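# Sort circuit boards by length into two green bins

## Task

Put all the small circuit boards into the two green bins so that every long board ends up in one bin and every short board in the other, then open the grippers so that neither is holding anything.

## Robot and tools

ROBOT. There are two six-joint arms, left_arm and right_arm, each with a parallel-finger gripper. The names are not image sides. left_arm stands on the +y side with its base at (+0.041, +0.336, 0) m, quat_wxyz (+0.996, 0, 0, +0.089). right_arm's base is at (-0.026, -0.301, 0) m, quat_wxyz (+0.998, 0, 0, -0.065).

FRAME. Every reported position uses one scene frame. Its origin is on the tabletop midway between the arms, +x points away from the robot over the table and +z points up. Units are metres.

TOOL execute_actions. Arguments: "actions", a list with zero or one item, and an optional "pictures" boolean (images are included unless you set it false). There are three kinds of call.
- An empty list moves nothing and returns the current state.
- An item with "rows" and optional "steps" is a motion. "steps" runs from 1 to 15 and defaults to 15. Each control step lasts 1/30 s. "rows" holds 1 to 15 rows, one per step. If there are fewer rows than steps, the final row repeats.
- An item with only "steps" (1 to 300) is a wait. It returns once that many steps have passed since the previous result, and your reply time counts toward them.
A refused call sends nothing to the robot.

ROW LAYOUT. One row is a single flat list of 14 numbers covering both arms, even when only one arm moves. The first 7 are for left_arm: waist, shoulder, elbow, wrist pitch, wrist yaw, wrist roll, opening. The last 7 are the same for right_arm. The joint numbers are absolute target angles in radians, on the same scale that Joint positions prints. They are not offsets. Stated ranges are: waist -2.618 to 3.054, shoulder 0.000 to 3.142, elbow 0.000 to 3.142, wrist pitch -1.571 to 1.571, wrist yaw -1.571 to 1.571, wrist roll -2.094 to 2.094. The true end of a joint may lie up to 0.036 rad either side of the stated value. A call is refused if a target exceeds a range end by more than 0.036 rad and also lies farther out than the joint's last reported angle. A target past the real end is cut off at that end, and the result then reports "joint sent to its limit". That line may refer to an earlier action that was still running. If the line is absent, that does not prove the joint has more room.

OPENING. The opening is an absolute command from -1 (closed) to +1 (fully open). Away from the extremes, each gripper moves its fingers until grip_measured reads the commanded value. To hold a part, keep commanding less than grip_measured. About 0.03 below gives a firm grip, and a smaller margin gives a gentler one. Pad force tops out near 50 to 62 N, and may be lower on some grippers. Parts thinner than about 2 mm get less force. Pads can spike harder at first contact. Each gripper's reading carries a fixed bias of up to about 1 mm.

MOTION. Joint speed is limited, so large moves need several calls. Each step's target stays within a lead of the measured angle: 0.202 rad for the waist, 0.258 for the shoulder, 0.238 for the elbow, 0.573 for the wrist pitch, and 0.522 for the wrist yaw and the wrist roll. If a step's targets would put the gripper more than 70 mm from where it is measured, all of that arm's targets are pulled back proportionally. Between calls the arms keep moving toward the last row sent. They stop once every arm has nearly stopped or a step was HELD. After that, only a new action moves them further. Fingers that are still moving finish their travel.

RESULTS. The state line reads "left_arm: …" | "right_arm: …". Each part gives the gripper's end_effector_position (m) and end_effector_quat_wxyz in the scene frame. That point sits between the finger pads, about 1 cm short of the fingertips. The fingers point along the gripper's +z axis and close along its y axis. The printed position can be off, more so at long reach. Joint positions and Joint velocities give one block per arm: the six joints (rad, rad/s), then the pad gap (m, m/s), which is 0.094 m when fully open. grip_measured is the measured opening on the command scale. Other lines:
- "joint command not followed": the clearance check altered or blocked joint targets on some steps; the rest of the row still ran.
- HELD: marks steps on which all or part of your row was not sent.
- MOTOR HOT: a motor under load has reached 75 °C.
- OVER-TEMPERATURE FAULT: at 90 °C that arm halts for 10 s. At 100 °C its motors and gripper go limp and the arm drops. Do not hold loads longer than needed.

CAMERAS. The four cameras are cam_head_left, cam_head_right, cam_left_wrist and cam_right_wrist, each 504x504 and delivered in that order. Calibration (K, distortion, T_world_to_cam) was supplied. The wrist camera poses follow the joint readings. All of them may be slightly off.

TOOL zoom_image. Arguments: "camera" (one of the four names) and "region" [x0, y0, x1, y1] in pixels of that camera's latest full image, measured from the top-left corner. The region can be at most 504 by 504. It returns a closer view and moves nothing.

TOOL read_manual. Optional "section": "licences", the only section and the default. It returns the URDF licence texts and moves nothing.

TOOL finished_scene. Argument: "scene", the number of the current scene. The result tells you whether the goal was met and gives the next task, if there is one. Replying without any tool call also ends things.

AVOID. Do not push or drop anything off the table. Do not let the arms collide or press against each other. Avoid slips, drops, slams and forceful shoves. Occasional outside tugs may pull at a held board or nudge loose items, so grip securely. Release the grippers after the last board is placed, and make sure every board stays put.

Each tool is called after ">>>" as name([rows], argument=value, ...), one row to a line, values as JSON.

## Session

>>> execute_actions(actions=[])

Scene clock: 0.00 s of 6800.00 s.
left_arm: end_effector_position=(+0.3296, +0.3537, +0.3623) grip_measured=+1.000 end_effector_quat_wxyz=(+0.445, -0.498, +0.640, -0.381) | right_arm: end_effector_position=(+0.3414, -0.0709, +0.3181) grip_measured=+1.000 end_effector_quat_wxyz=(-0.463, +0.714, -0.448, +0.274)
Joint positions: left_arm=[ 0.021  0.817  1.118 -0.629  0.234 -1.29   0.094] | right_arm=[ 0.735  1.346  1.293 -0.384  0.117 -1.49   0.094]
Joint velocities: left_arm=[-0.012 -0.012 -0.012  0.007 -0.037 -0.022  0.   ] | right_arm=[-0.002 -0.012  0.002 -0.051 -0.037 -0.007  0.   ]

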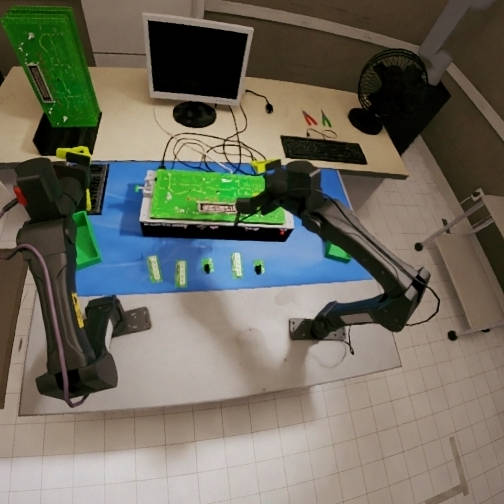

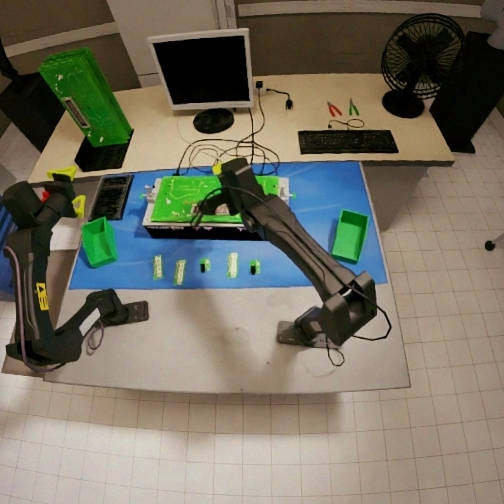

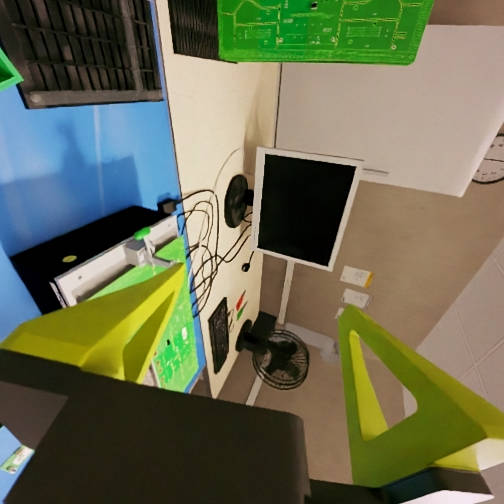

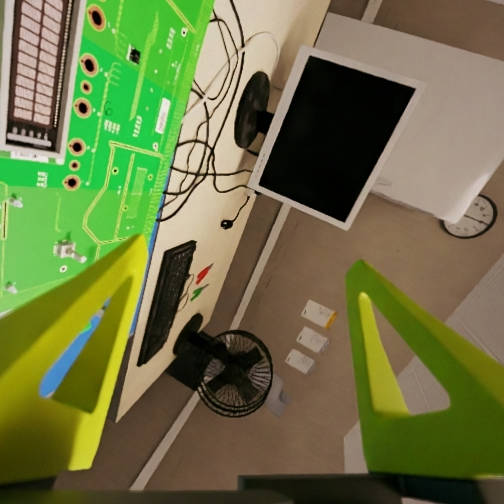

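>>> zoom_image(camera="cam_head_right", region=[70, 200, 390, 300])

>>> zoom_image(camera="cam_head_left", region=[130, 240, 280, 300])

Region (70, 200, 390, 300) of cam_head_right's 504x504 image, scaled by 1.575, with more detail than that image has; it fills the top 158 rows of this view, and the rest is white.

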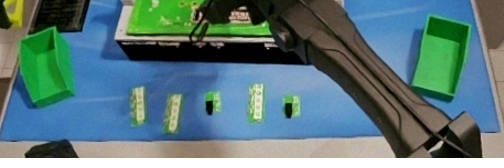

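Region (130, 240, 280, 300) of cam_head_left's 504x504 image, scaled by 3.360, with more detail than that image has; it fills the top 202 rows of this view, and the rest is white.

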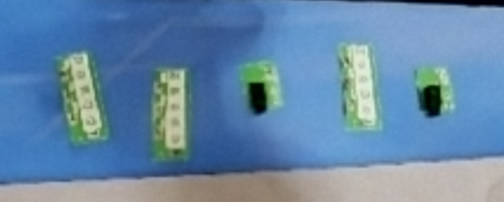

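>>> execute_actions([
  {"rows":[[-0.612,1.286,0.953,-1.238,0,-0.434,0.2,0.814,1.5,1.35,-1.3,0,0.684,0.2]]},
], pictures=false)

>>> execute_actions([
  {"rows":[[-0.612,1.286,0.953,-1.238,0,-0.434,0.2,0.814,1.714,1.35,-1.207,0,0.684,0.2]]},
], pictures=false)

>>> execute_actions([
  {"steps":30},
])

Scene clock: 6.03 s of 6800.00 s.
left_arm: end_effector_position=(+0.2569, +0.2435, +0.1025) grip_measured=+0.203 end_effector_quat_wxyz=(+0.050, -0.116, +0.990, -0.055) | right_arm: end_effector_position=(+0.2077, -0.1154, +0.1502) grip_measured=+0.202 end_effector_quat_wxyz=(+0.083, -0.462, +0.883, +0.009)
Joint positions: left_arm=[-0.553  1.299  0.961 -1.093  0.049 -0.611  0.057] | right_arm=[ 0.806  1.516  1.328 -1.217  0.015 -0.29   0.056]
Joint velocities: left_arm=[-1.541  0.374 -0.33  -0.857  0.022  1.121 -0.   ] | right_arm=[ 0.017 -0.007  0.002 -0.52  -0.022  2.747 -0.001]
Steps of this call (steps 1 to 90: nothing new was sent; then 2.53 s passed at rest; steps 91 to 105: all 15 steps of this action). Readings (joint positions):
91: left_arm=[0.010 0.824 1.116 -0.644 0.220 -1.266] | right_arm=[0.739 1.355 1.301 -0.419 0.113 -1.446]
92: left_arm=[-0.013 0.837 1.115 -0.668 0.204 -1.233] | right_arm=[0.748 1.370 1.316 -0.473 0.103 -1.387]
94: left_arm=[-0.063 0.885 1.100 -0.725 0.179 -1.166] | right_arm=[0.772 1.412 1.328 -0.585 0.081 -1.264]
98: left_arm=[-0.180 1.028 1.053 -0.853 0.128 -1.003] | right_arm=[0.800 1.494 1.328 -0.886 0.044 -0.970]
105: the state above

Scene clock: 6.53 s of 6800.00 s.
left_arm: end_effector_position=(+0.2215, +0.2505, +0.0960) grip_measured=+0.203 end_effector_quat_wxyz=(-0.006, -0.005, +1.000, -0.006) | right_arm: end_effector_position=(+0.2097, -0.1115, +0.0900) grip_measured=+0.202 end_effector_quat_wxyz=(-0.015, -0.026, +0.999, -0.015)
Joint positions: left_arm=[-0.615  1.305  0.95  -1.221  0.015 -0.447  0.057] | right_arm=[ 0.806  1.738  1.336 -1.21   0.005  0.623  0.056]
Joint velocities: left_arm=[-0.007  0.002  0.012 -0.022  0.007  0.022 -0.   ] | right_arm=[-0.022 -0.007 -0.002 -0.081 -0.066  0.432  0.001]
Steps of this call (steps 1 to 15: all 15 steps of this action). Readings (joint positions):
1: left_arm=[-0.593 1.306 0.953 -1.121 0.049 -0.576] | right_arm=[0.806 1.535 1.333 -1.234 0.013 -0.193]
2: left_arm=[-0.611 1.306 0.950 -1.147 0.048 -0.548] | right_arm=[0.806 1.571 1.345 -1.238 0.012 -0.095]
4: left_arm=[-0.615 1.305 0.950 -1.180 0.038 -0.509] | right_arm=[0.806 1.663 1.350 -1.219 0.010 0.100]
8: left_arm=[-0.615 1.305 0.950 -1.208 0.023 -0.469] | right_arm=[0.806 1.748 1.336 -1.211 0.007 0.429]
15: the state above

Scene clock: 7.53 s of 6800.00 s.
left_arm: end_effector_position=(+0.2210, +0.2511, +0.0960) grip_measured=+0.203 end_effector_quat_wxyz=(-0.006, -0.002, +1.000, -0.004) | right_arm: end_effector_position=(+0.2096, -0.1114, +0.0900) grip_measured=+0.202 end_effector_quat_wxyz=(-0.015, -0.001, +1.000, -0.015)
Joint positions: left_arm=[-0.615  1.305  0.95  -1.224  0.013 -0.442  0.057] | right_arm=[ 0.806  1.738  1.336 -1.21   0.004  0.674  0.056]
Joint velocities: left_arm=[-0.002  0.002 -0.012  0.022  0.051  0.081 -0.   ] | right_arm=[-0.002 -0.012 -0.002 -0.037 -0.037 -0.066 -0.   ]
Steps of this call (steps 1 to 30: the robot went on to your last target). Readings (joint positions):
1: left_arm=[-0.615 1.305 0.950 -1.222 0.014 -0.446] | right_arm=[0.806 1.738 1.336 -1.210 0.005 0.633]
2: left_arm=[-0.615 1.305 0.950 -1.222 0.014 -0.445] | right_arm=[0.806 1.738 1.336 -1.210 0.005 0.641]
4: left_arm=[-0.615 1.305 0.950 -1.223 0.014 -0.444] | right_arm=[0.806 1.738 1.336 -1.210 0.005 0.653]
8: left_arm=[-0.615 1.305 0.950 -1.223 0.013 -0.442] | right_arm=[0.806 1.738 1.336 -1.210 0.004 0.665]
30: the state above
All arms were judged still, so your last target was given up. Only a new action makes them travel on or press farther. Fingers that are still opening or closing keep moving.
camera_calibration (this result's frames):
cam_left_wrist: T_world_to_cam=[[0.256316, -0.964723, -0.0600957, 0.199494], [-0.787344, -0.244445, 0.565982, 0.207157], [-0.560706, -0.0977541, -0.822224, 0.355539], [0, 0, 0, 1]] pos_world=[0.311323, 0.277851, 0.187075]
cam_right_wrist: T_world_to_cam=[[0.179283, -0.983001, 0.03959, -0.151933], [-0.629254, -0.0836458, 0.772686, 0.0616001], [-0.756239, -0.163442, -0.633553, 0.299557], [0, 0, 0, 1]] pos_world=[0.292538, -0.0952377, 0.148203]

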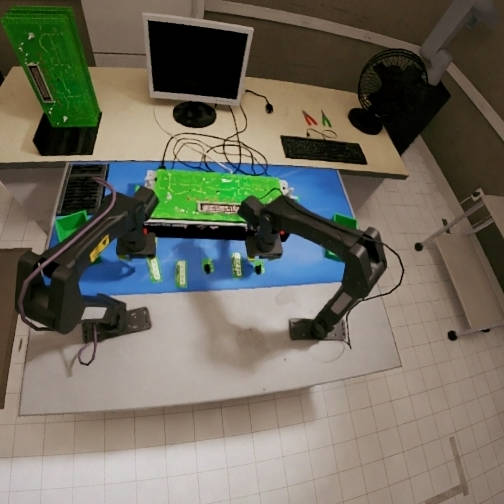

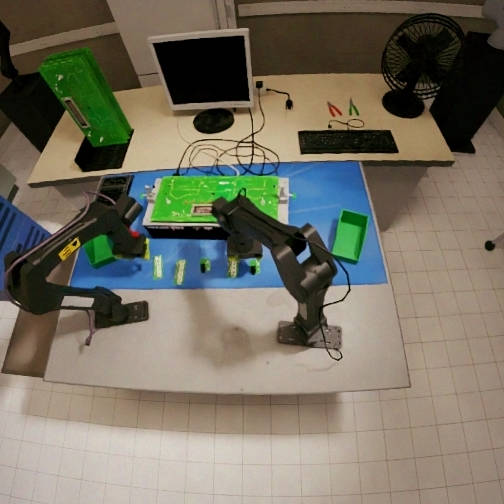

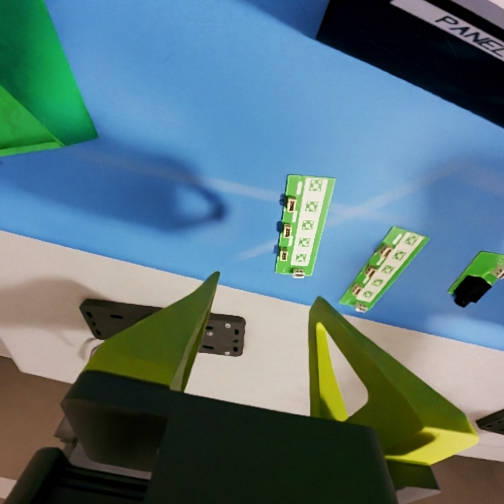

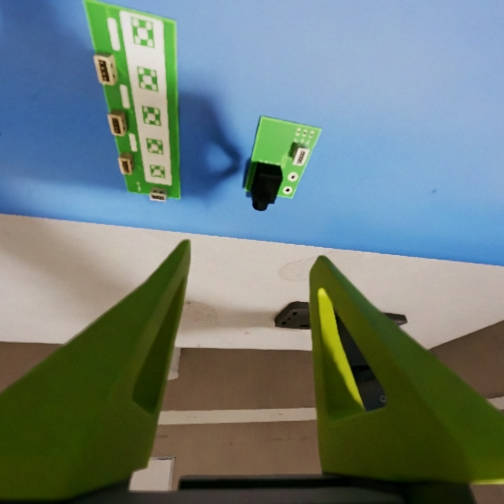

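>>> execute_actions([
  {"rows":[[-0.764,1.407,0.775,-0.925,0,-0.82,0.2,0.735,1.708,1.09,-0.92,0,0.64,0.2]]},
], pictures=false)

>>> execute_actions([
  {"steps":15},
])

Scene clock: 10.87 s of 6800.00 s.
left_arm: end_effector_position=(+0.2117, +0.2225, +0.0320) grip_measured=+0.203 end_effector_quat_wxyz=(-0.014, -0.107, +0.994, +0.003) | right_arm: end_effector_position=(+0.2092, -0.1358, +0.0335) grip_measured=+0.201 end_effector_quat_wxyz=(-0.008, +0.023, +1.000, -0.003)
Joint positions: left_arm=[-0.762  1.418  0.773 -0.952  0.012 -0.798  0.057] | right_arm=[ 0.735  1.719  1.081 -0.949 -0.005  0.651  0.056]
Joint velocities: left_arm=[-0.022 -0.007  0.017  0.11   0.037 -0.125 -0.001] | right_arm=[ 0.002 -0.007 -0.007  0.11  -0.037 -0.022 -0.001]
Steps of this call (steps 1 to 85: nothing new was sent; steps 86 to 100: all 15 steps of this action). Readings (joint positions):
86: left_arm=[-0.635 1.310 0.931 -1.191 0.003 -0.497] | right_arm=[0.800 1.729 1.301 -1.163 0.001 0.670]
87: left_arm=[-0.679 1.322 0.894 -1.129 -0.001 -0.561] | right_arm=[0.786 1.711 1.236 -1.093 -0.002 0.665]
89: left_arm=[-0.746 1.377 0.824 -1.049 0.007 -0.650] | right_arm=[0.752 1.711 1.133 -1.039 -0.002 0.660]
93: left_arm=[-0.762 1.418 0.773 -1.000 0.012 -0.746] | right_arm=[0.735 1.719 1.081 -1.002 -0.005 0.654]
100: the state above

Scene clock: 11.37 s of 6800.00 s.
left_arm: end_effector_position=(+0.2137, +0.2212, +0.0319) grip_measured=+0.203 end_effector_quat_wxyz=(-0.010, -0.114, +0.993, +0.000) | right_arm: end_effector_position=(+0.2109, -0.1346, +0.0335) grip_measured=+0.201 end_effector_quat_wxyz=(-0.005, +0.022, +1.000, -0.000)
Joint positions: left_arm=[-0.762  1.418  0.773 -0.942  0.012 -0.811  0.057] | right_arm=[ 0.735  1.719  1.081 -0.941 -0.005  0.65   0.056]
Joint velocities: left_arm=[ 0.002  0.017 -0.002 -0.051 -0.007  0.022  0.   ] | right_arm=[-0.012 -0.002 -0.012  0.022 -0.007 -0.066 -0.001]
Steps of this call (steps 1 to 15: the robot went on to your last target). Readings (joint positions):
1: left_arm=[-0.762 1.418 0.773 -0.950 0.012 -0.801] | right_arm=[0.735 1.719 1.081 -0.946 -0.005 0.650]
2: left_arm=[-0.762 1.418 0.773 -0.948 0.012 -0.803] | right_arm=[0.735 1.719 1.081 -0.945 -0.005 0.650]
4: left_arm=[-0.762 1.418 0.773 -0.945 0.012 -0.806] | right_arm=[0.735 1.719 1.081 -0.942 -0.005 0.650]
8: left_arm=[-0.762 1.418 0.773 -0.943 0.012 -0.809] | right_arm=[0.735 1.719 1.081 -0.941 -0.005 0.650]
15: the state above
camera_calibration (this result's frames):
cam_left_wrist: T_world_to_cam=[[0.462475, -0.883655, -0.0725973, 0.107017], [-0.708718, -0.417633, 0.568596, 0.251819], [-0.532762, -0.211511, -0.819407, 0.314884], [0, 0, 0, 1]] pos_world=[0.296735, 0.266336, 0.122604]
cam_right_wrist: T_world_to_cam=[[0.132144, -0.991109, 0.0154975, -0.163132], [-0.649534, -0.0747704, 0.756647, 0.110092], [-0.748761, -0.110052, -0.65364, 0.267265], [0, 0, 0, 1]] pos_world=[0.293183, -0.124037, 0.0939221]

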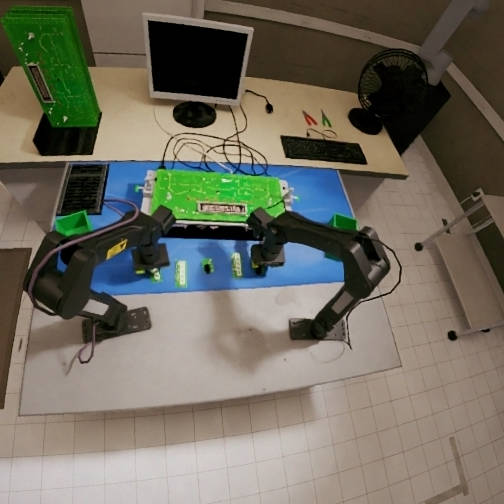

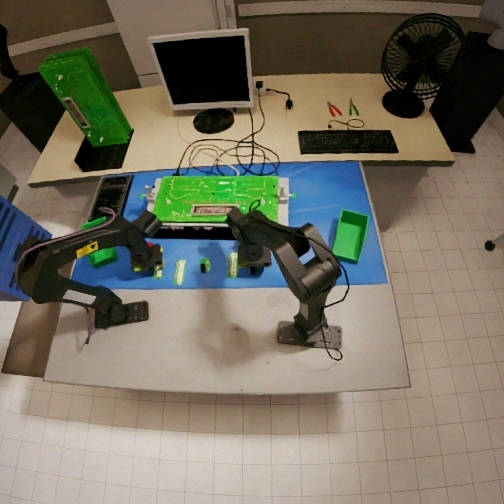

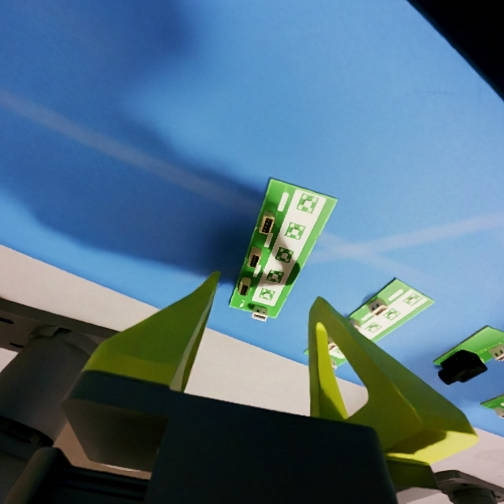

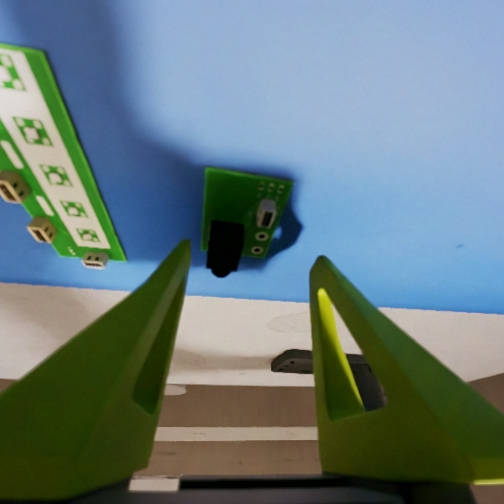

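>>> execute_actions([
  {"rows":[[-0.766,1.43,0.745,-0.86,0,-0.82,0.2,0.752,1.735,1.07,-0.87,0,0.64,0.2],[-0.766,1.43,0.745,-0.86,0,-0.82,0.2,0.752,1.735,1.07,-0.87,0,0.64,0.2],[-0.766,1.43,0.745,-0.83,0,-0.82,0.2,0.752,1.735,1.07,-0.84,0,0.64,0.2],[-0.766,1.43,0.745,-0.81,0,-0.82,0.2,0.752,1.735,1.07,-0.82,0,0.64,0.2],[-0.766,1.456,0.717,-0.80,0,-0.82,0.2,0.752,1.762,1.05,-0.817,0,0.64,0.2]]},
], pictures=false)

>>> execute_actions([
  {"steps":10},
])

Scene clock: 13.90 s of 6800.00 s.
left_arm: end_effector_position=(+0.2237, +0.2146, +0.0168) grip_measured=+0.203 end_effector_quat_wxyz=(+0.008, -0.114, +0.993, -0.015) | right_arm: end_effector_position=(+0.2118, -0.1292, +0.0172) grip_measured=+0.201 end_effector_quat_wxyz=(-0.005, +0.016, +1.000, +0.001)
Joint positions: left_arm=[-0.762  1.448  0.732 -0.823  0.012 -0.812  0.057] | right_arm=[ 0.747  1.758  1.056 -0.875 -0.008  0.648  0.056]
Joint velocities: left_arm=[ 0.007 -0.012 -0.007  0.066 -0.095 -0.037 -0.   ] | right_arm=[-0.002 -0.007  0.002 -0.007  0.037 -0.007  0.   ]
Steps of this call (steps 1 to 15: the robot went on to your last target; steps 16 to 61: nothing new was sent; steps 62 to 76: all 15 steps of this action). Readings (joint positions):
62: left_arm=[-0.762 1.418 0.772 -0.935 0.012 -0.812] | right_arm=[0.736 1.720 1.081 -0.938 -0.005 0.650]
63: left_arm=[-0.762 1.418 0.768 -0.923 0.012 -0.812] | right_arm=[0.738 1.722 1.080 -0.934 -0.005 0.650]
65: left_arm=[-0.762 1.418 0.764 -0.897 0.012 -0.812] | right_arm=[0.744 1.727 1.075 -0.916 -0.006 0.650]
69: left_arm=[-0.762 1.439 0.743 -0.843 0.012 -0.812] | right_arm=[0.747 1.754 1.057 -0.878 -0.007 0.649]
76: the state above

Scene clock: 14.23 s of 6800.00 s.
left_arm: end_effector_position=(+0.2251, +0.2137, +0.0169) grip_measured=+0.203 end_effector_quat_wxyz=(+0.011, -0.114, +0.993, -0.017) | right_arm: end_effector_position=(+0.2118, -0.1292, +0.0172) grip_measured=+0.201 end_effector_quat_wxyz=(-0.005, +0.016, +1.000, +0.001)
Joint positions: left_arm=[-0.762  1.448  0.732 -0.817  0.012 -0.812  0.057] | right_arm=[ 0.747  1.758  1.056 -0.875 -0.008  0.648  0.056]
Joint velocities: left_arm=[-0.002 -0.012 -0.007  0.037  0.007  0.051 -0.001] | right_arm=[-0.012  0.002  0.002 -0.066 -0.007  0.007 -0.001]
Steps of this call (steps 1 to 10: the robot went on to your last target). Readings (joint positions):
1: left_arm=[-0.762 1.448 0.732 -0.822 0.012 -0.812] | right_arm=[0.747 1.758 1.056 -0.875 -0.008 0.648]
2: left_arm=[-0.762 1.448 0.732 -0.821 0.012 -0.812] | right_arm=[0.747 1.758 1.056 -0.875 -0.008 0.648]
4: left_arm=[-0.762 1.448 0.732 -0.819 0.012 -0.812] | right_arm=[0.747 1.758 1.056 -0.875 -0.008 0.648]
8: left_arm=[-0.762 1.448 0.732 -0.817 0.012 -0.812] | right_arm=[0.747 1.758 1.056 -0.875 -0.008 0.648]
10: the state above
camera_calibration (this result's frames):
cam_left_wrist: T_world_to_cam=[[0.46569, -0.884579, -0.0255565, 0.0927457], [-0.733312, -0.401898, 0.548389, 0.267794], [-0.495364, -0.236638, -0.835833, 0.304247], [0, 0, 0, 1]] pos_world=[0.303899, 0.261663, 0.109814]
cam_right_wrist: T_world_to_cam=[[0.145719, -0.989252, 0.012062, -0.160192], [-0.64869, -0.0863338, 0.75614, 0.121771], [-0.746972, -0.118008, -0.654299, 0.256505], [0, 0, 0, 1]] pos_world=[0.293936, -0.117688, 0.0776872]

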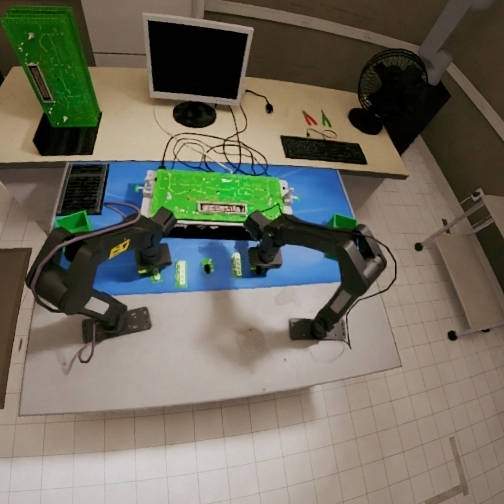

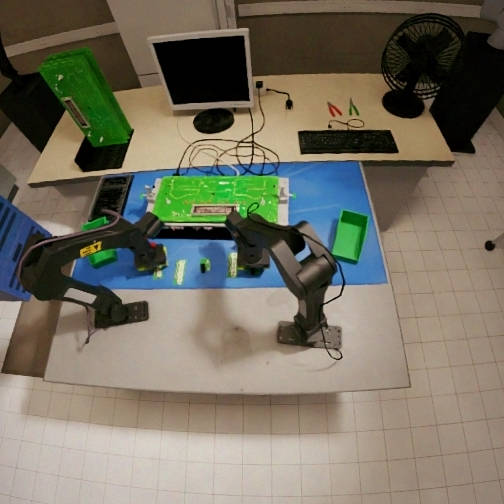

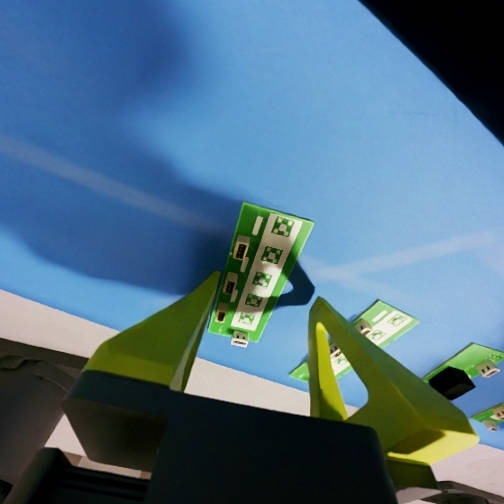

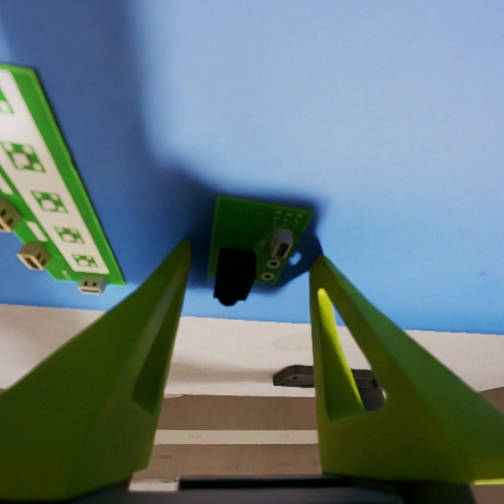

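>>> execute_actions([
  {"rows":[[-0.766,1.47,0.705,-0.845,0,-0.82,0.2,0.75,1.755,1.06,-0.87,0,0.64,-0.1],[-0.766,1.47,0.705,-0.845,0,-0.82,0.2,0.75,1.755,1.06,-0.87,0,0.64,-0.2],[-0.766,1.47,0.705,-0.845,0,-0.82,0.2,0.75,1.755,1.06,-0.87,0,0.64,-0.3],[-0.766,1.47,0.705,-0.845,0,-0.82,0.2,0.75,1.755,1.06,-0.87,0,0.64,-0.4],[-0.766,1.47,0.705,-0.845,0,-0.82,0.2,0.75,1.755,1.06,-0.87,0,0.64,-0.4],[-0.766,1.47,0.705,-0.845,0,-0.82,0.2,0.75,1.755,1.06,-0.87,0,0.64,-0.4],[-0.766,1.47,0.705,-0.845,0,-0.82,0.0,0.75,1.755,1.06,-0.87,0,0.64,-0.4],[-0.766,1.47,0.705,-0.845,0,-0.82,-0.2,0.75,1.755,1.06,-0.87,0,0.64,-0.4],[-0.766,1.47,0.705,-0.845,0,-0.82,-0.4,0.75,1.755,1.06,-0.87,0,0.64,-0.4]]},
])

Scene clock: 16.07 s of 6800.00 s.
left_arm: end_effector_position=(+0.2219, +0.2158, +0.0146) grip_measured=-0.397 end_effector_quat_wxyz=(+0.002, -0.114, +0.993, -0.010) | right_arm: end_effector_position=(+0.2117, -0.1272, +0.0172) grip_measured=-0.370 end_effector_quat_wxyz=(-0.006, +0.015, +1.000, +0.006)
Joint positions: left_arm=[-0.762  1.459  0.732 -0.827  0.012 -0.813  0.028] | right_arm=[ 0.748  1.758  1.056 -0.87  -0.017  0.648  0.03 ]
Joint velocities: left_arm=[ 0.002 -0.007 -0.022  0.022 -0.022 -0.022  0.   ] | right_arm=[-0.007 -0.007  0.002 -0.022 -0.007  0.022  0.   ]
Steps of this call (steps 1 to 15: the robot went on to your last target; steps 16 to 40: nothing new was sent; steps 41 to 55: all 15 steps of this action). Readings (joint positions):
41: left_arm=[-0.762 1.449 0.732 -0.817 0.012 -0.812] | right_arm=[0.747 1.758 1.056 -0.874 -0.011 0.648]
42: left_arm=[-0.762 1.451 0.732 -0.818 0.012 -0.812] | right_arm=[0.748 1.758 1.056 -0.871 -0.016 0.648]
44: left_arm=[-0.762 1.456 0.732 -0.822 0.012 -0.812] | right_arm=[0.748 1.758 1.056 -0.870 -0.017 0.648]
48: left_arm=[-0.762 1.459 0.732 -0.826 0.012 -0.813] | right_arm=[0.748 1.758 1.056 -0.870 -0.017 0.648]
55: the state above
camera_calibration (this result's frames):
cam_left_wrist: T_world_to_cam=[[0.46539, -0.883981, -0.0445989, 0.0962274], [-0.723126, -0.408794, 0.556755, 0.266665], [-0.510393, -0.226858, -0.829478, 0.302404], [0, 0, 0, 1]] pos_world=[0.302394, 0.262677, 0.106662]
cam_right_wrist: T_world_to_cam=[[0.146453, -0.989216, 0.00199605, -0.158143], [-0.647208, -0.0942929, 0.756459, 0.120499], [-0.748113, -0.112078, -0.654038, 0.257626], [0, 0, 0, 1]] pos_world=[0.293882, -0.116202, 0.0776599]

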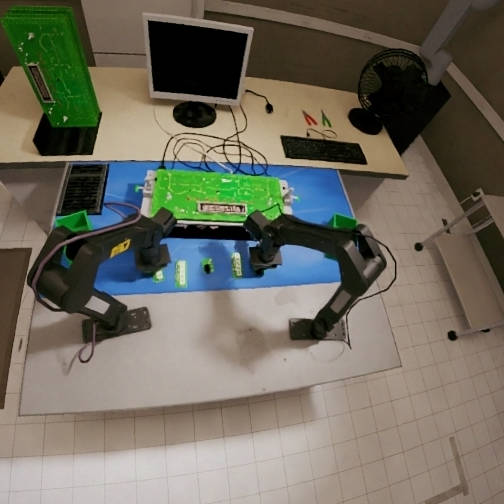

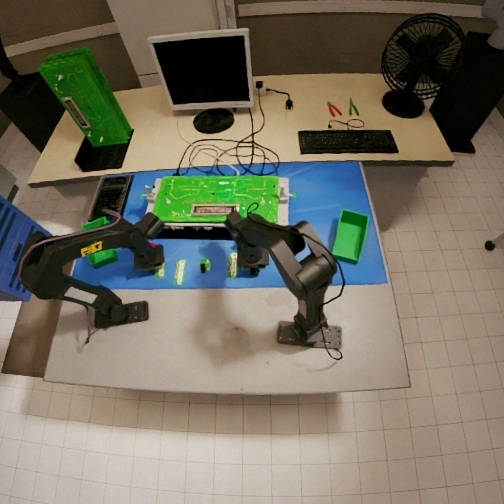

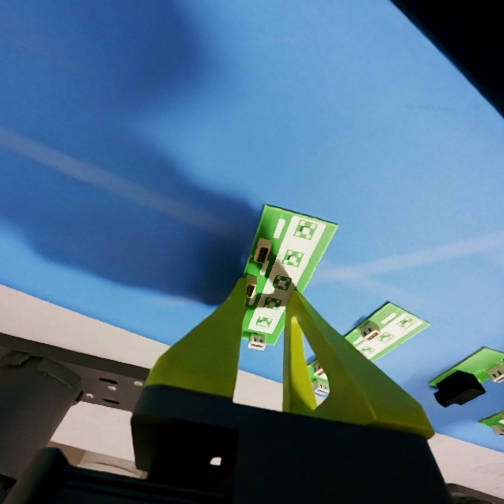

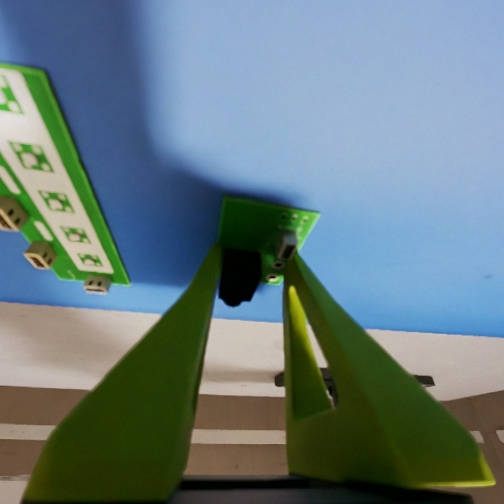

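>>> execute_actions([
  {"rows":[[-0.766,1.47,0.705,-0.845,0,-0.82,0.1,0.75,1.73,1.1,-0.92,0,0.64,-0.41],[-0.766,1.47,0.705,-0.845,0,-0.82,0.1,0.75,1.73,1.13,-0.96,0,0.64,-0.41],[-0.766,1.47,0.705,-0.845,0,-0.82,0.1,0.75,1.72,1.17,-1.0,0,0.64,-0.41],[-0.766,1.47,0.705,-0.845,0,-0.82,0.1,0.75,1.71,1.2,-1.05,0,0.64,-0.41],[-0.766,1.49,0.69,-0.81,0,-0.82,0.1,0.75,1.7,1.24,-1.1,0,0.64,-0.41],[-0.766,1.49,0.69,-0.81,0,-0.82,0.1,0.75,1.69,1.28,-1.15,0,0.64,-0.41],[-0.766,1.49,0.69,-0.81,0,-0.82,0.1,0.75,1.68,1.32,-1.2,0,0.64,-0.41],[-0.766,1.49,0.69,-0.81,0,-0.82,0.1,0.75,1.67,1.36,-1.26,0,0.64,-0.41]]},
])

Scene clock: 17.90 s of 6800.00 s.
left_arm: end_effector_position=(+0.2211, +0.2163, +0.0122) grip_measured=+0.097 end_effector_quat_wxyz=(+0.001, -0.115, +0.993, -0.009) | right_arm: end_effector_position=(+0.2231, -0.1184, +0.1123) grip_measured=-0.370 end_effector_quat_wxyz=(+0.013, +0.012, +1.000, +0.018)
Joint positions: left_arm=[-0.762  1.464  0.726 -0.82   0.012 -0.814  0.052] | right_arm=[ 0.752  1.673  1.351 -1.206 -0.013  0.646  0.03 ]
Joint velocities: left_arm=[ 0.007  0.002 -0.007  0.037 -0.037  0.11   0.   ] | right_arm=[-0.007 -0.012  0.002 -0.242  0.095 -0.007  0.   ]
Steps of this call (steps 1 to 15: the robot went on to your last target; steps 16 to 40: nothing new was sent; steps 41 to 55: all 15 steps of this action). Readings (joint positions):
41: left_arm=[-0.762 1.459 0.732 -0.827 0.012 -0.813] | right_arm=[0.748 1.758 1.059 -0.875 -0.016 0.648]
42: left_arm=[-0.762 1.459 0.732 -0.827 0.012 -0.813] | right_arm=[0.748 1.758 1.067 -0.888 -0.014 0.648]
44: left_arm=[-0.762 1.459 0.732 -0.827 0.012 -0.813] | right_arm=[0.748 1.757 1.108 -0.947 -0.016 0.648]
48: left_arm=[-0.762 1.464 0.726 -0.820 0.012 -0.814] | right_arm=[0.752 1.733 1.241 -1.129 -0.031 0.646]
55: the state above
camera_calibration (this result's frames):
cam_left_wrist: T_world_to_cam=[[0.465901, -0.883519, -0.0482757, 0.0968331], [-0.720853, -0.410632, 0.558348, 0.267499], [-0.513134, -0.225335, -0.828201, 0.300368], [0, 0, 0, 1]] pos_world=[0.301842, 0.263081, 0.104083]
cam_right_wrist: T_world_to_cam=[[0.152634, -0.988182, -0.0140795, -0.150755], [-0.674956, -0.114639, 0.728898, 0.0636981], [-0.721898, -0.101752, -0.684478, 0.32816], [0, 0, 0, 1]] pos_world=[0.302902, -0.10828, 0.176066]

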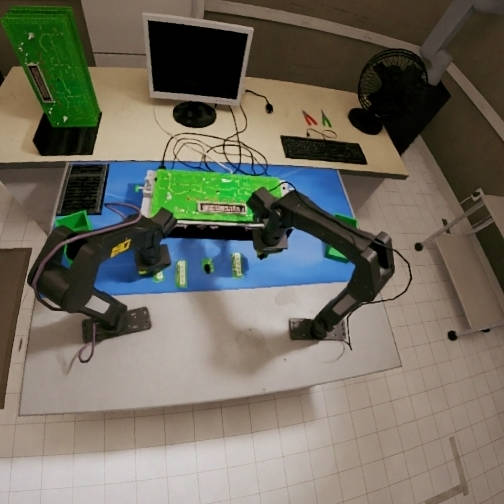

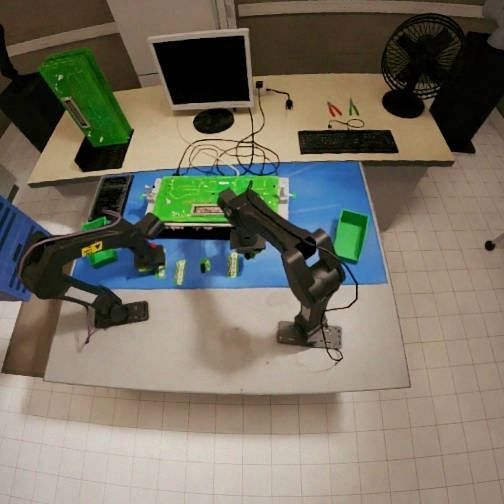

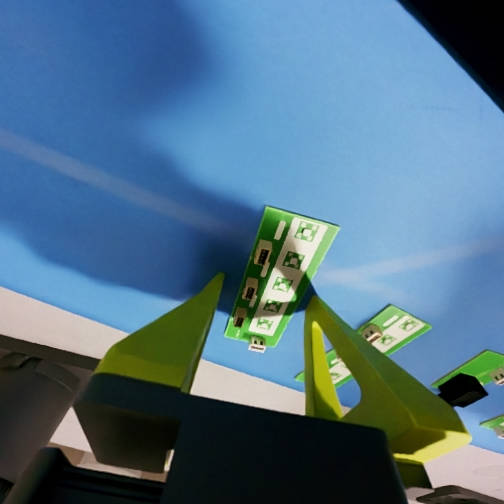

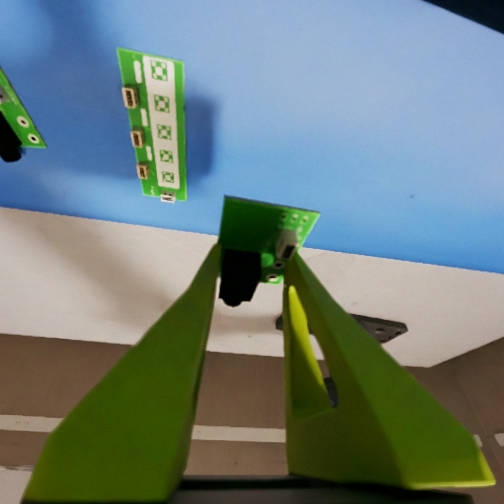

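>>> execute_actions([
  {"rows":[[-0.766,1.485,0.695,-0.815,0,-0.82,-0.1,0.4,1.67,1.4,-1.3,0,0.3,-0.41],[-0.766,1.485,0.695,-0.815,0,-0.82,-0.25,0.2,1.67,1.4,-1.3,0,0.2,-0.41],[-0.766,1.485,0.695,-0.815,0,-0.82,-0.45,-0.1,1.7,1.5,-1.37,0,-0.1,-0.41]]},
], pictures=false)

>>> execute_actions([
  {"rows":[[-0.766,1.485,0.695,-0.815,0,-0.82,-0.45,-0.327,2.0,1.875,-1.417,0,-0.3,-0.41]]},
])

Scene clock: 19.70 s of 6800.00 s.
left_arm: end_effector_position=(+0.2211, +0.2164, +0.0122) grip_measured=-0.356 end_effector_quat_wxyz=(+0.001, -0.115, +0.993, -0.008) | right_arm: end_effector_position=(+0.2765, -0.3817, +0.1363) grip_measured=-0.370 end_effector_quat_wxyz=(+0.010, +0.101, +0.995, -0.010)
Joint positions: left_arm=[-0.762  1.464  0.726 -0.82   0.012 -0.814  0.03 ] | right_arm=[-0.125  1.706  1.484 -1.326  0.016 -0.052  0.03 ]
Joint velocities: left_arm=[-0.017 -0.007  0.002  0.051  0.022 -0.007  0.   ] | right_arm=[-0.208 -0.012  0.027 -0.227  0.168 -0.212 -0.   ]
Steps of this call (steps 1 to 30: the robot went on to your last target; steps 31 to 39: nothing new was sent; steps 40 to 54: all 15 steps of this action). Readings (joint positions):
40: left_arm=[-0.762 1.464 0.726 -0.820 0.012 -0.814] | right_arm=[0.731 1.674 1.354 -1.248 -0.019 0.596]
41: left_arm=[-0.762 1.464 0.726 -0.820 0.012 -0.814] | right_arm=[0.685 1.676 1.360 -1.255 -0.027 0.523]
43: left_arm=[-0.762 1.464 0.726 -0.820 0.012 -0.814] | right_arm=[0.551 1.695 1.417 -1.297 -0.024 0.332]
47: left_arm=[-0.762 1.464 0.726 -0.820 0.012 -0.814] | right_arm=[0.263 1.706 1.482 -1.301 -0.015 0.082]
54: the state above

Scene clock: 20.20 s of 6800.00 s.
left_arm: end_effector_position=(+0.2211, +0.2164, +0.0122) grip_measured=-0.356 end_effector_quat_wxyz=(+0.001, -0.115, +0.993, -0.008) | right_arm: end_effector_position=(+0.3204, -0.4745, +0.1216) grip_measured=-0.370 end_effector_quat_wxyz=(-0.003, +0.092, +0.996, -0.003)
Joint positions: left_arm=[-0.762  1.464  0.726 -0.82   0.012 -0.814  0.03 ] | right_arm=[-0.334  2.03   1.848 -1.393  0.007 -0.28   0.03 ]
Joint velocities: left_arm=[-0.007  0.007 -0.007  0.051 -0.066 -0.081  0.   ] | right_arm=[ 0.017 -0.012 -0.002 -0.051 -0.095 -0.037  0.001]
Steps of this call (steps 1 to 15: all 15 steps of this action). Readings (joint positions):
1: left_arm=[-0.762 1.464 0.726 -0.820 0.012 -0.814] | right_arm=[-0.146 1.734 1.517 -1.364 0.007 -0.084]
2: left_arm=[-0.762 1.464 0.726 -0.820 0.012 -0.814] | right_arm=[-0.179 1.790 1.588 -1.403 -0.003 -0.119]
4: left_arm=[-0.762 1.464 0.726 -0.820 0.012 -0.814] | right_arm=[-0.263 1.921 1.738 -1.406 -0.004 -0.177]
8: left_arm=[-0.762 1.464 0.726 -0.820 0.012 -0.814] | right_arm=[-0.345 2.029 1.836 -1.373 0.008 -0.243]
15: the state above
camera_calibration (this result's frames):
cam_left_wrist: T_world_to_cam=[[0.465915, -0.883501, -0.048459, 0.096861], [-0.720969, -0.410813, 0.558065, 0.267617], [-0.512959, -0.225074, -0.828381, 0.300306], [0, 0, 0, 1]] pos_world=[0.30186, 0.263108, 0.104114]
cam_right_wrist: T_world_to_cam=[[-0.00667391, -0.99976, 0.0208605, -0.476125], [-0.655428, 0.0201286, 0.75499, 0.136293], [-0.755228, -0.00863382, -0.655405, 0.419857], [0, 0, 0, 1]] pos_world=[0.403241, -0.475129, 0.182209]

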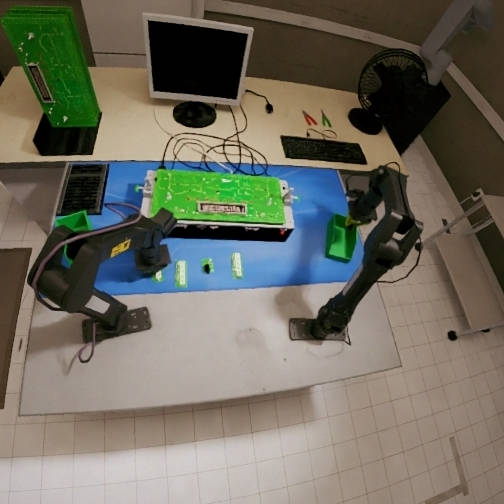

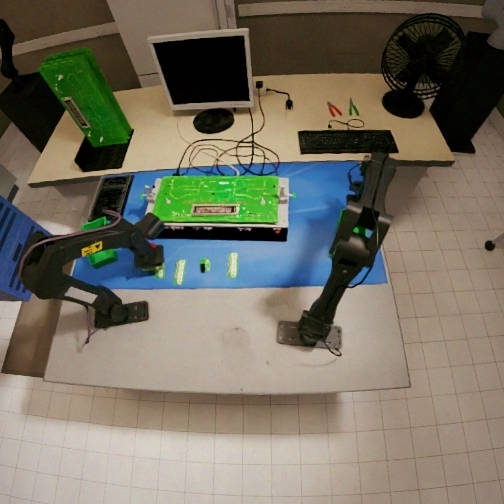

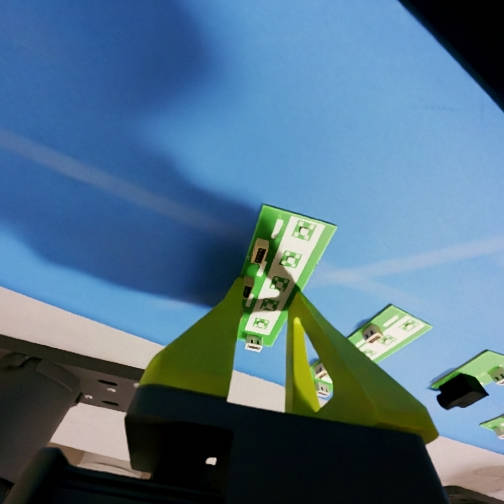

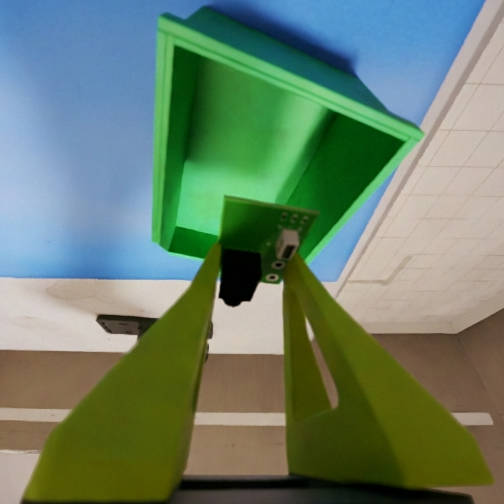

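>>> execute_actions([
  {"rows":[[-0.766,1.44,0.76,-0.88,0,-0.82,-0.4,-0.35,1.97,1.75,-1.32,0,-0.28,-0.41],[-0.766,1.42,0.8,-0.94,0,-0.82,-0.4,-0.36,1.96,1.7,-1.27,0,-0.28,-0.41],[-0.766,1.40,0.85,-1.0,0,-0.82,-0.4,-0.373,1.95,1.65,-1.22,0,-0.28,-0.41],[-0.766,1.38,0.9,-1.08,0,-0.82,-0.4,-0.373,1.94,1.6,-1.17,0,-0.28,-0.41],[-0.766,1.36,0.95,-1.15,0,-0.82,-0.4,-0.373,1.93,1.55,-1.12,0,-0.28,-0.41],[-0.766,1.34,1.0,-1.22,0,-0.82,-0.4,-0.373,1.925,1.5,-1.08,0,-0.28,-0.41],[-0.766,1.33,1.05,-1.29,0,-0.82,-0.4,-0.373,1.92,1.46,-1.05,0,-0.28,-0.41],[-0.766,1.32,1.1,-1.36,0,-0.82,-0.4,-0.373,1.915,1.415,-1.03,0,-0.28,-0.41]]},
])

Scene clock: 22.80 s of 6800.00 s.
left_arm: end_effector_position=(+0.2271, +0.2125, +0.1323) grip_measured=-0.356 end_effector_quat_wxyz=(+0.024, -0.114, +0.993, -0.027) | right_arm: end_effector_position=(+0.2757, -0.4653, +0.0424) grip_measured=-0.370 end_effector_quat_wxyz=(-0.025, +0.105, +0.994, +0.008)
Joint positions: left_arm=[-0.762  1.316  1.1   -1.282  0.011 -0.814  0.03 ] | right_arm=[-0.37   1.943  1.404 -1.086  0.004 -0.29   0.03 ]
Joint velocities: left_arm=[ 0.007 -0.002 -0.007 -0.52  -0.022  0.007 -0.001] | right_arm=[-0.012 -0.002  0.012  0.3   -0.037 -0.051  0.001]
Steps of this call (steps 1 to 15: the robot went on to your last target; steps 16 to 63: nothing new was sent; steps 64 to 78: all 15 steps of this action). Readings (joint positions):
64: left_arm=[-0.762 1.463 0.728 -0.824 0.011 -0.814] | right_arm=[-0.334 2.022 1.832 -1.383 0.007 -0.290]
65: left_arm=[-0.762 1.461 0.736 -0.840 0.011 -0.814] | right_arm=[-0.336 2.006 1.793 -1.356 0.006 -0.290]
67: left_arm=[-0.762 1.448 0.780 -0.913 0.011 -0.814] | right_arm=[-0.347 1.973 1.698 -1.304 0.004 -0.290]
71: left_arm=[-0.762 1.376 0.979 -1.108 0.011 -0.814] | right_arm=[-0.369 1.943 1.499 -1.176 0.004 -0.290]
78: the state above
camera_calibration (this result's frames):
cam_left_wrist: T_world_to_cam=[[0.467049, -0.884223, 0.00385763, 0.089426], [-0.748383, -0.392967, 0.534322, 0.20889], [-0.470944, -0.252442, -0.845272, 0.400529], [0, 0, 0, 1]] pos_world=[0.30319, 0.26227, 0.226596]
cam_right_wrist: T_world_to_cam=[[-0.0327219, -0.999457, -0.00392595, -0.45717], [-0.622822, 0.0173185, 0.782172, 0.155125], [-0.781679, 0.0280393, -0.62305, 0.357235], [0, 0, 0, 1]] pos_world=[0.360899, -0.469624, 0.0994456]

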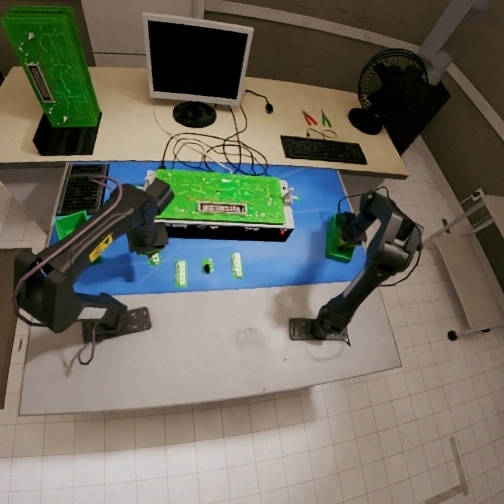

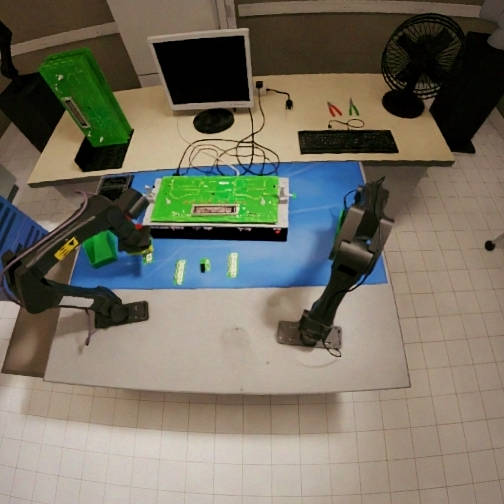

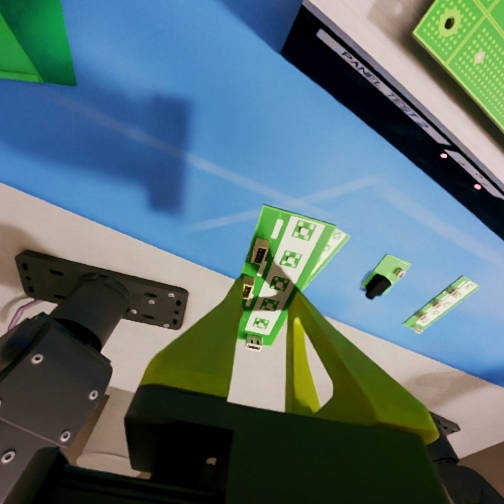

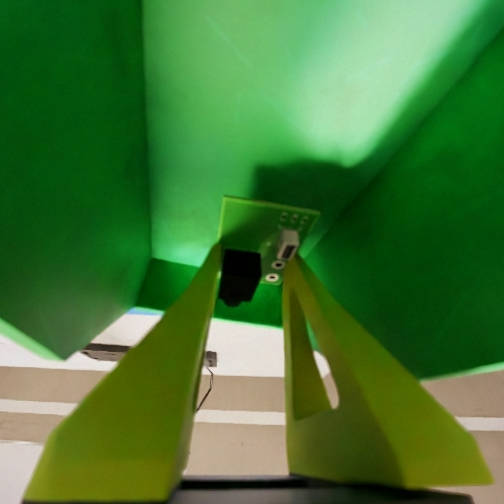

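>>> execute_actions([
  {"rows":[[-0.5,1.4,1.2,-1.34,0,-0.5,-0.4,-0.325,1.93,1.4,-1.03,0,-0.28,-0.41],[-0.3,1.45,1.25,-1.34,0,-0.3,-0.4,-0.325,1.93,1.4,-1.03,0,-0.28,-0.41],[0.3,1.5,1.3,-1.34,0,0.12,-0.4,-0.325,1.93,1.4,-1.03,0,-0.28,-0.41],[0.3,1.5,1.3,-1.34,0,0.12,-0.4,-0.325,1.93,1.4,-1.03,0,-0.28,-0.41],[0.3,1.5,1.3,-1.34,0,0.12,-0.4,-0.325,1.93,1.4,-1.03,0,-0.28,-0.41],[0.3,1.5,1.3,-1.34,0,0.12,-0.4,-0.325,1.93,1.4,-1.03,0,-0.28,-0.41],[0.3,1.5,1.3,-1.34,0,0.12,-0.4,-0.325,1.93,1.4,-1.03,0,-0.28,-0.41],[0.3,1.5,1.3,-1.34,0,0.12,-0.4,-0.325,1.93,1.4,-1.03,0,-0.28,-0.41],[0.3,1.5,1.3,-1.34,0,0.12,-0.4,-0.325,1.93,1.4,-1.03,0,-0.28,-0.41],[0.3,1.62,1.39,-1.32,0,0.12,-0.4,-0.325,1.93,1.4,-1.03,0,-0.28,-0.2]]},
], pictures=false)

>>> execute_actions([
  {"rows":[[0.3,1.62,1.39,-1.32,0,0.12,-0.4,-0.325,1.9,1.5,-1.15,0,-0.28,-0.2],[0.3,1.62,1.39,-1.32,0,0.12,-0.4,-0.325,1.88,1.6,-1.27,0,-0.28,-0.2],[0.3,1.62,1.39,-1.32,0,0.12,-0.4,-0.325,1.86,1.7,-1.4,0,-0.28,-0.2]]},
])

Scene clock: 26.00 s of 6800.00 s.
left_arm: end_effector_position=(+0.3050, +0.4551, +0.1299) grip_measured=-0.356 end_effector_quat_wxyz=(+0.008, -0.181, +0.983, -0.001) | right_arm: end_effector_position=(+0.2905, -0.4570, +0.0422) grip_measured=-0.202 end_effector_quat_wxyz=(-0.008, +0.085, +0.996, +0.000)
Joint positions: left_arm=[ 0.244  1.622  1.367 -1.3    0.006  0.058  0.03 ] | right_arm=[-0.329  1.942  1.404 -1.048  0.005 -0.289  0.037]
Joint velocities: left_arm=[ 1.639  0.227 -0.007  0.066 -0.183  0.3   -0.001] | right_arm=[-0.012 -0.002 -0.012  0.037 -0.081 -0.007 -0.001]
Steps of this call (steps 1 to 30: the robot went on to your last target; steps 31 to 81: nothing new was sent; steps 82 to 96: all 15 steps of this action). Readings (joint positions):
82: left_arm=[-0.736 1.326 1.110 -1.351 0.023 -0.768] | right_arm=[-0.366 1.942 1.404 -1.049 0.005 -0.289]
83: left_arm=[-0.674 1.353 1.141 -1.364 0.029 -0.687] | right_arm=[-0.360 1.942 1.404 -1.049 0.006 -0.289]
85: left_arm=[-0.532 1.437 1.230 -1.360 0.026 -0.492] | right_arm=[-0.342 1.942 1.404 -1.049 0.006 -0.289]
89: left_arm=[-0.248 1.509 1.277 -1.313 0.019 -0.147] | right_arm=[-0.329 1.942 1.404 -1.048 0.005 -0.289]
96: the state above

Scene clock: 26.50 s of 6800.00 s.
left_arm: end_effector_position=(+0.2949, +0.4718, +0.1283) grip_measured=-0.356 end_effector_quat_wxyz=(-0.000, -0.186, +0.983, +0.002) | right_arm: end_effector_position=(+0.2945, -0.4589, +0.1424) grip_measured=-0.202 end_effector_quat_wxyz=(+0.019, +0.085, +0.996, -0.010)
Joint positions: left_arm=[ 0.305  1.628  1.367 -1.308 -0.004  0.11   0.03 ] | right_arm=[-0.329  1.861  1.696 -1.363  0.005 -0.289  0.037]
Joint velocities: left_arm=[-0.007  0.007 -0.007  0.037  0.007  0.022 -0.001] | right_arm=[-0.007  0.037  0.012 -0.139 -0.022 -0.007  0.   ]
Steps of this call (steps 1 to 15: all 15 steps of this action). Readings (joint positions):
1: left_arm=[0.289 1.627 1.367 -1.301 -0.002 0.067] | right_arm=[-0.329 1.942 1.415 -1.062 0.005 -0.289]
2: left_arm=[0.314 1.628 1.367 -1.301 -0.009 0.074] | right_arm=[-0.329 1.943 1.445 -1.102 0.005 -0.289]
4: left_arm=[0.322 1.628 1.367 -1.304 -0.012 0.087] | right_arm=[-0.329 1.937 1.546 -1.195 0.005 -0.289]
8: left_arm=[0.306 1.628 1.367 -1.306 -0.006 0.102] | right_arm=[-0.329 1.875 1.683 -1.281 0.005 -0.289]
15: the state above
camera_calibration (this result's frames):
cam_left_wrist: T_world_to_cam=[[0.587068, -0.806597, -0.0689379, 0.224375], [-0.650847, -0.520913, 0.552311, 0.392937], [-0.481403, -0.279376, -0.830783, 0.508412], [0, 0, 0, 1]] pos_world=[0.36877, 0.527704, 0.220824]
cam_right_wrist: T_world_to_cam=[[0.00579486, -0.999191, 0.0398042, -0.467253], [-0.687516, 0.0249237, 0.725742, 0.119094], [-0.726146, -0.0315716, -0.686815, 0.399383], [0, 0, 0, 1]] pos_world=[0.374597, -0.457234, 0.206469]

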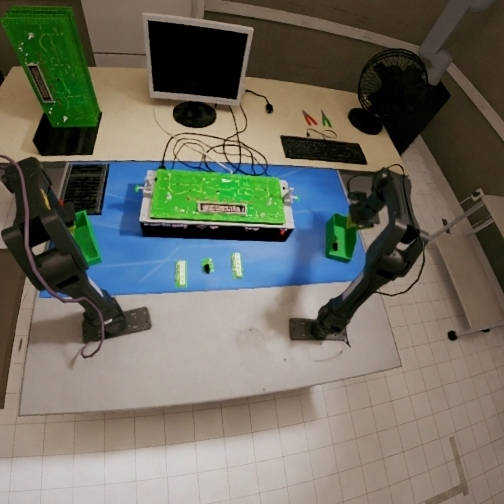

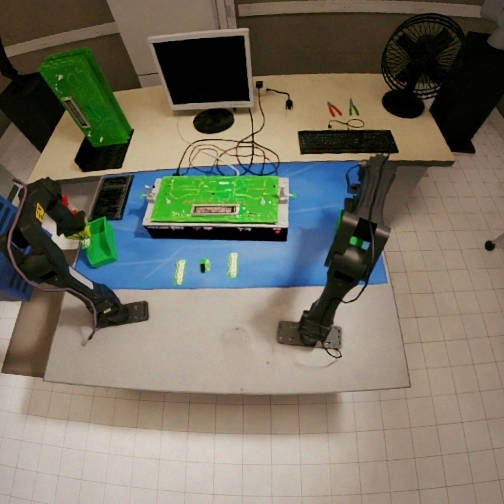

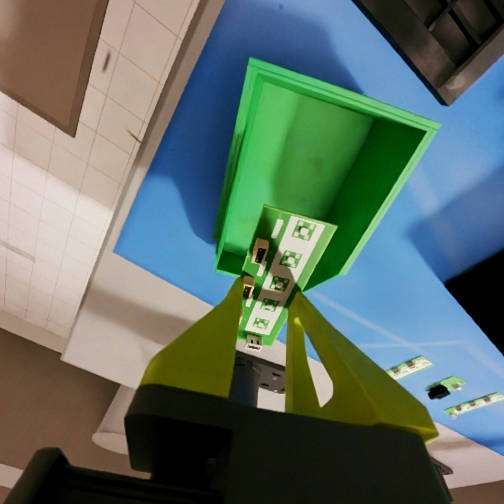

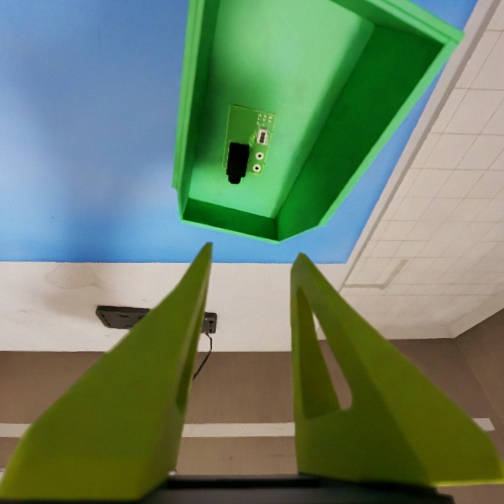

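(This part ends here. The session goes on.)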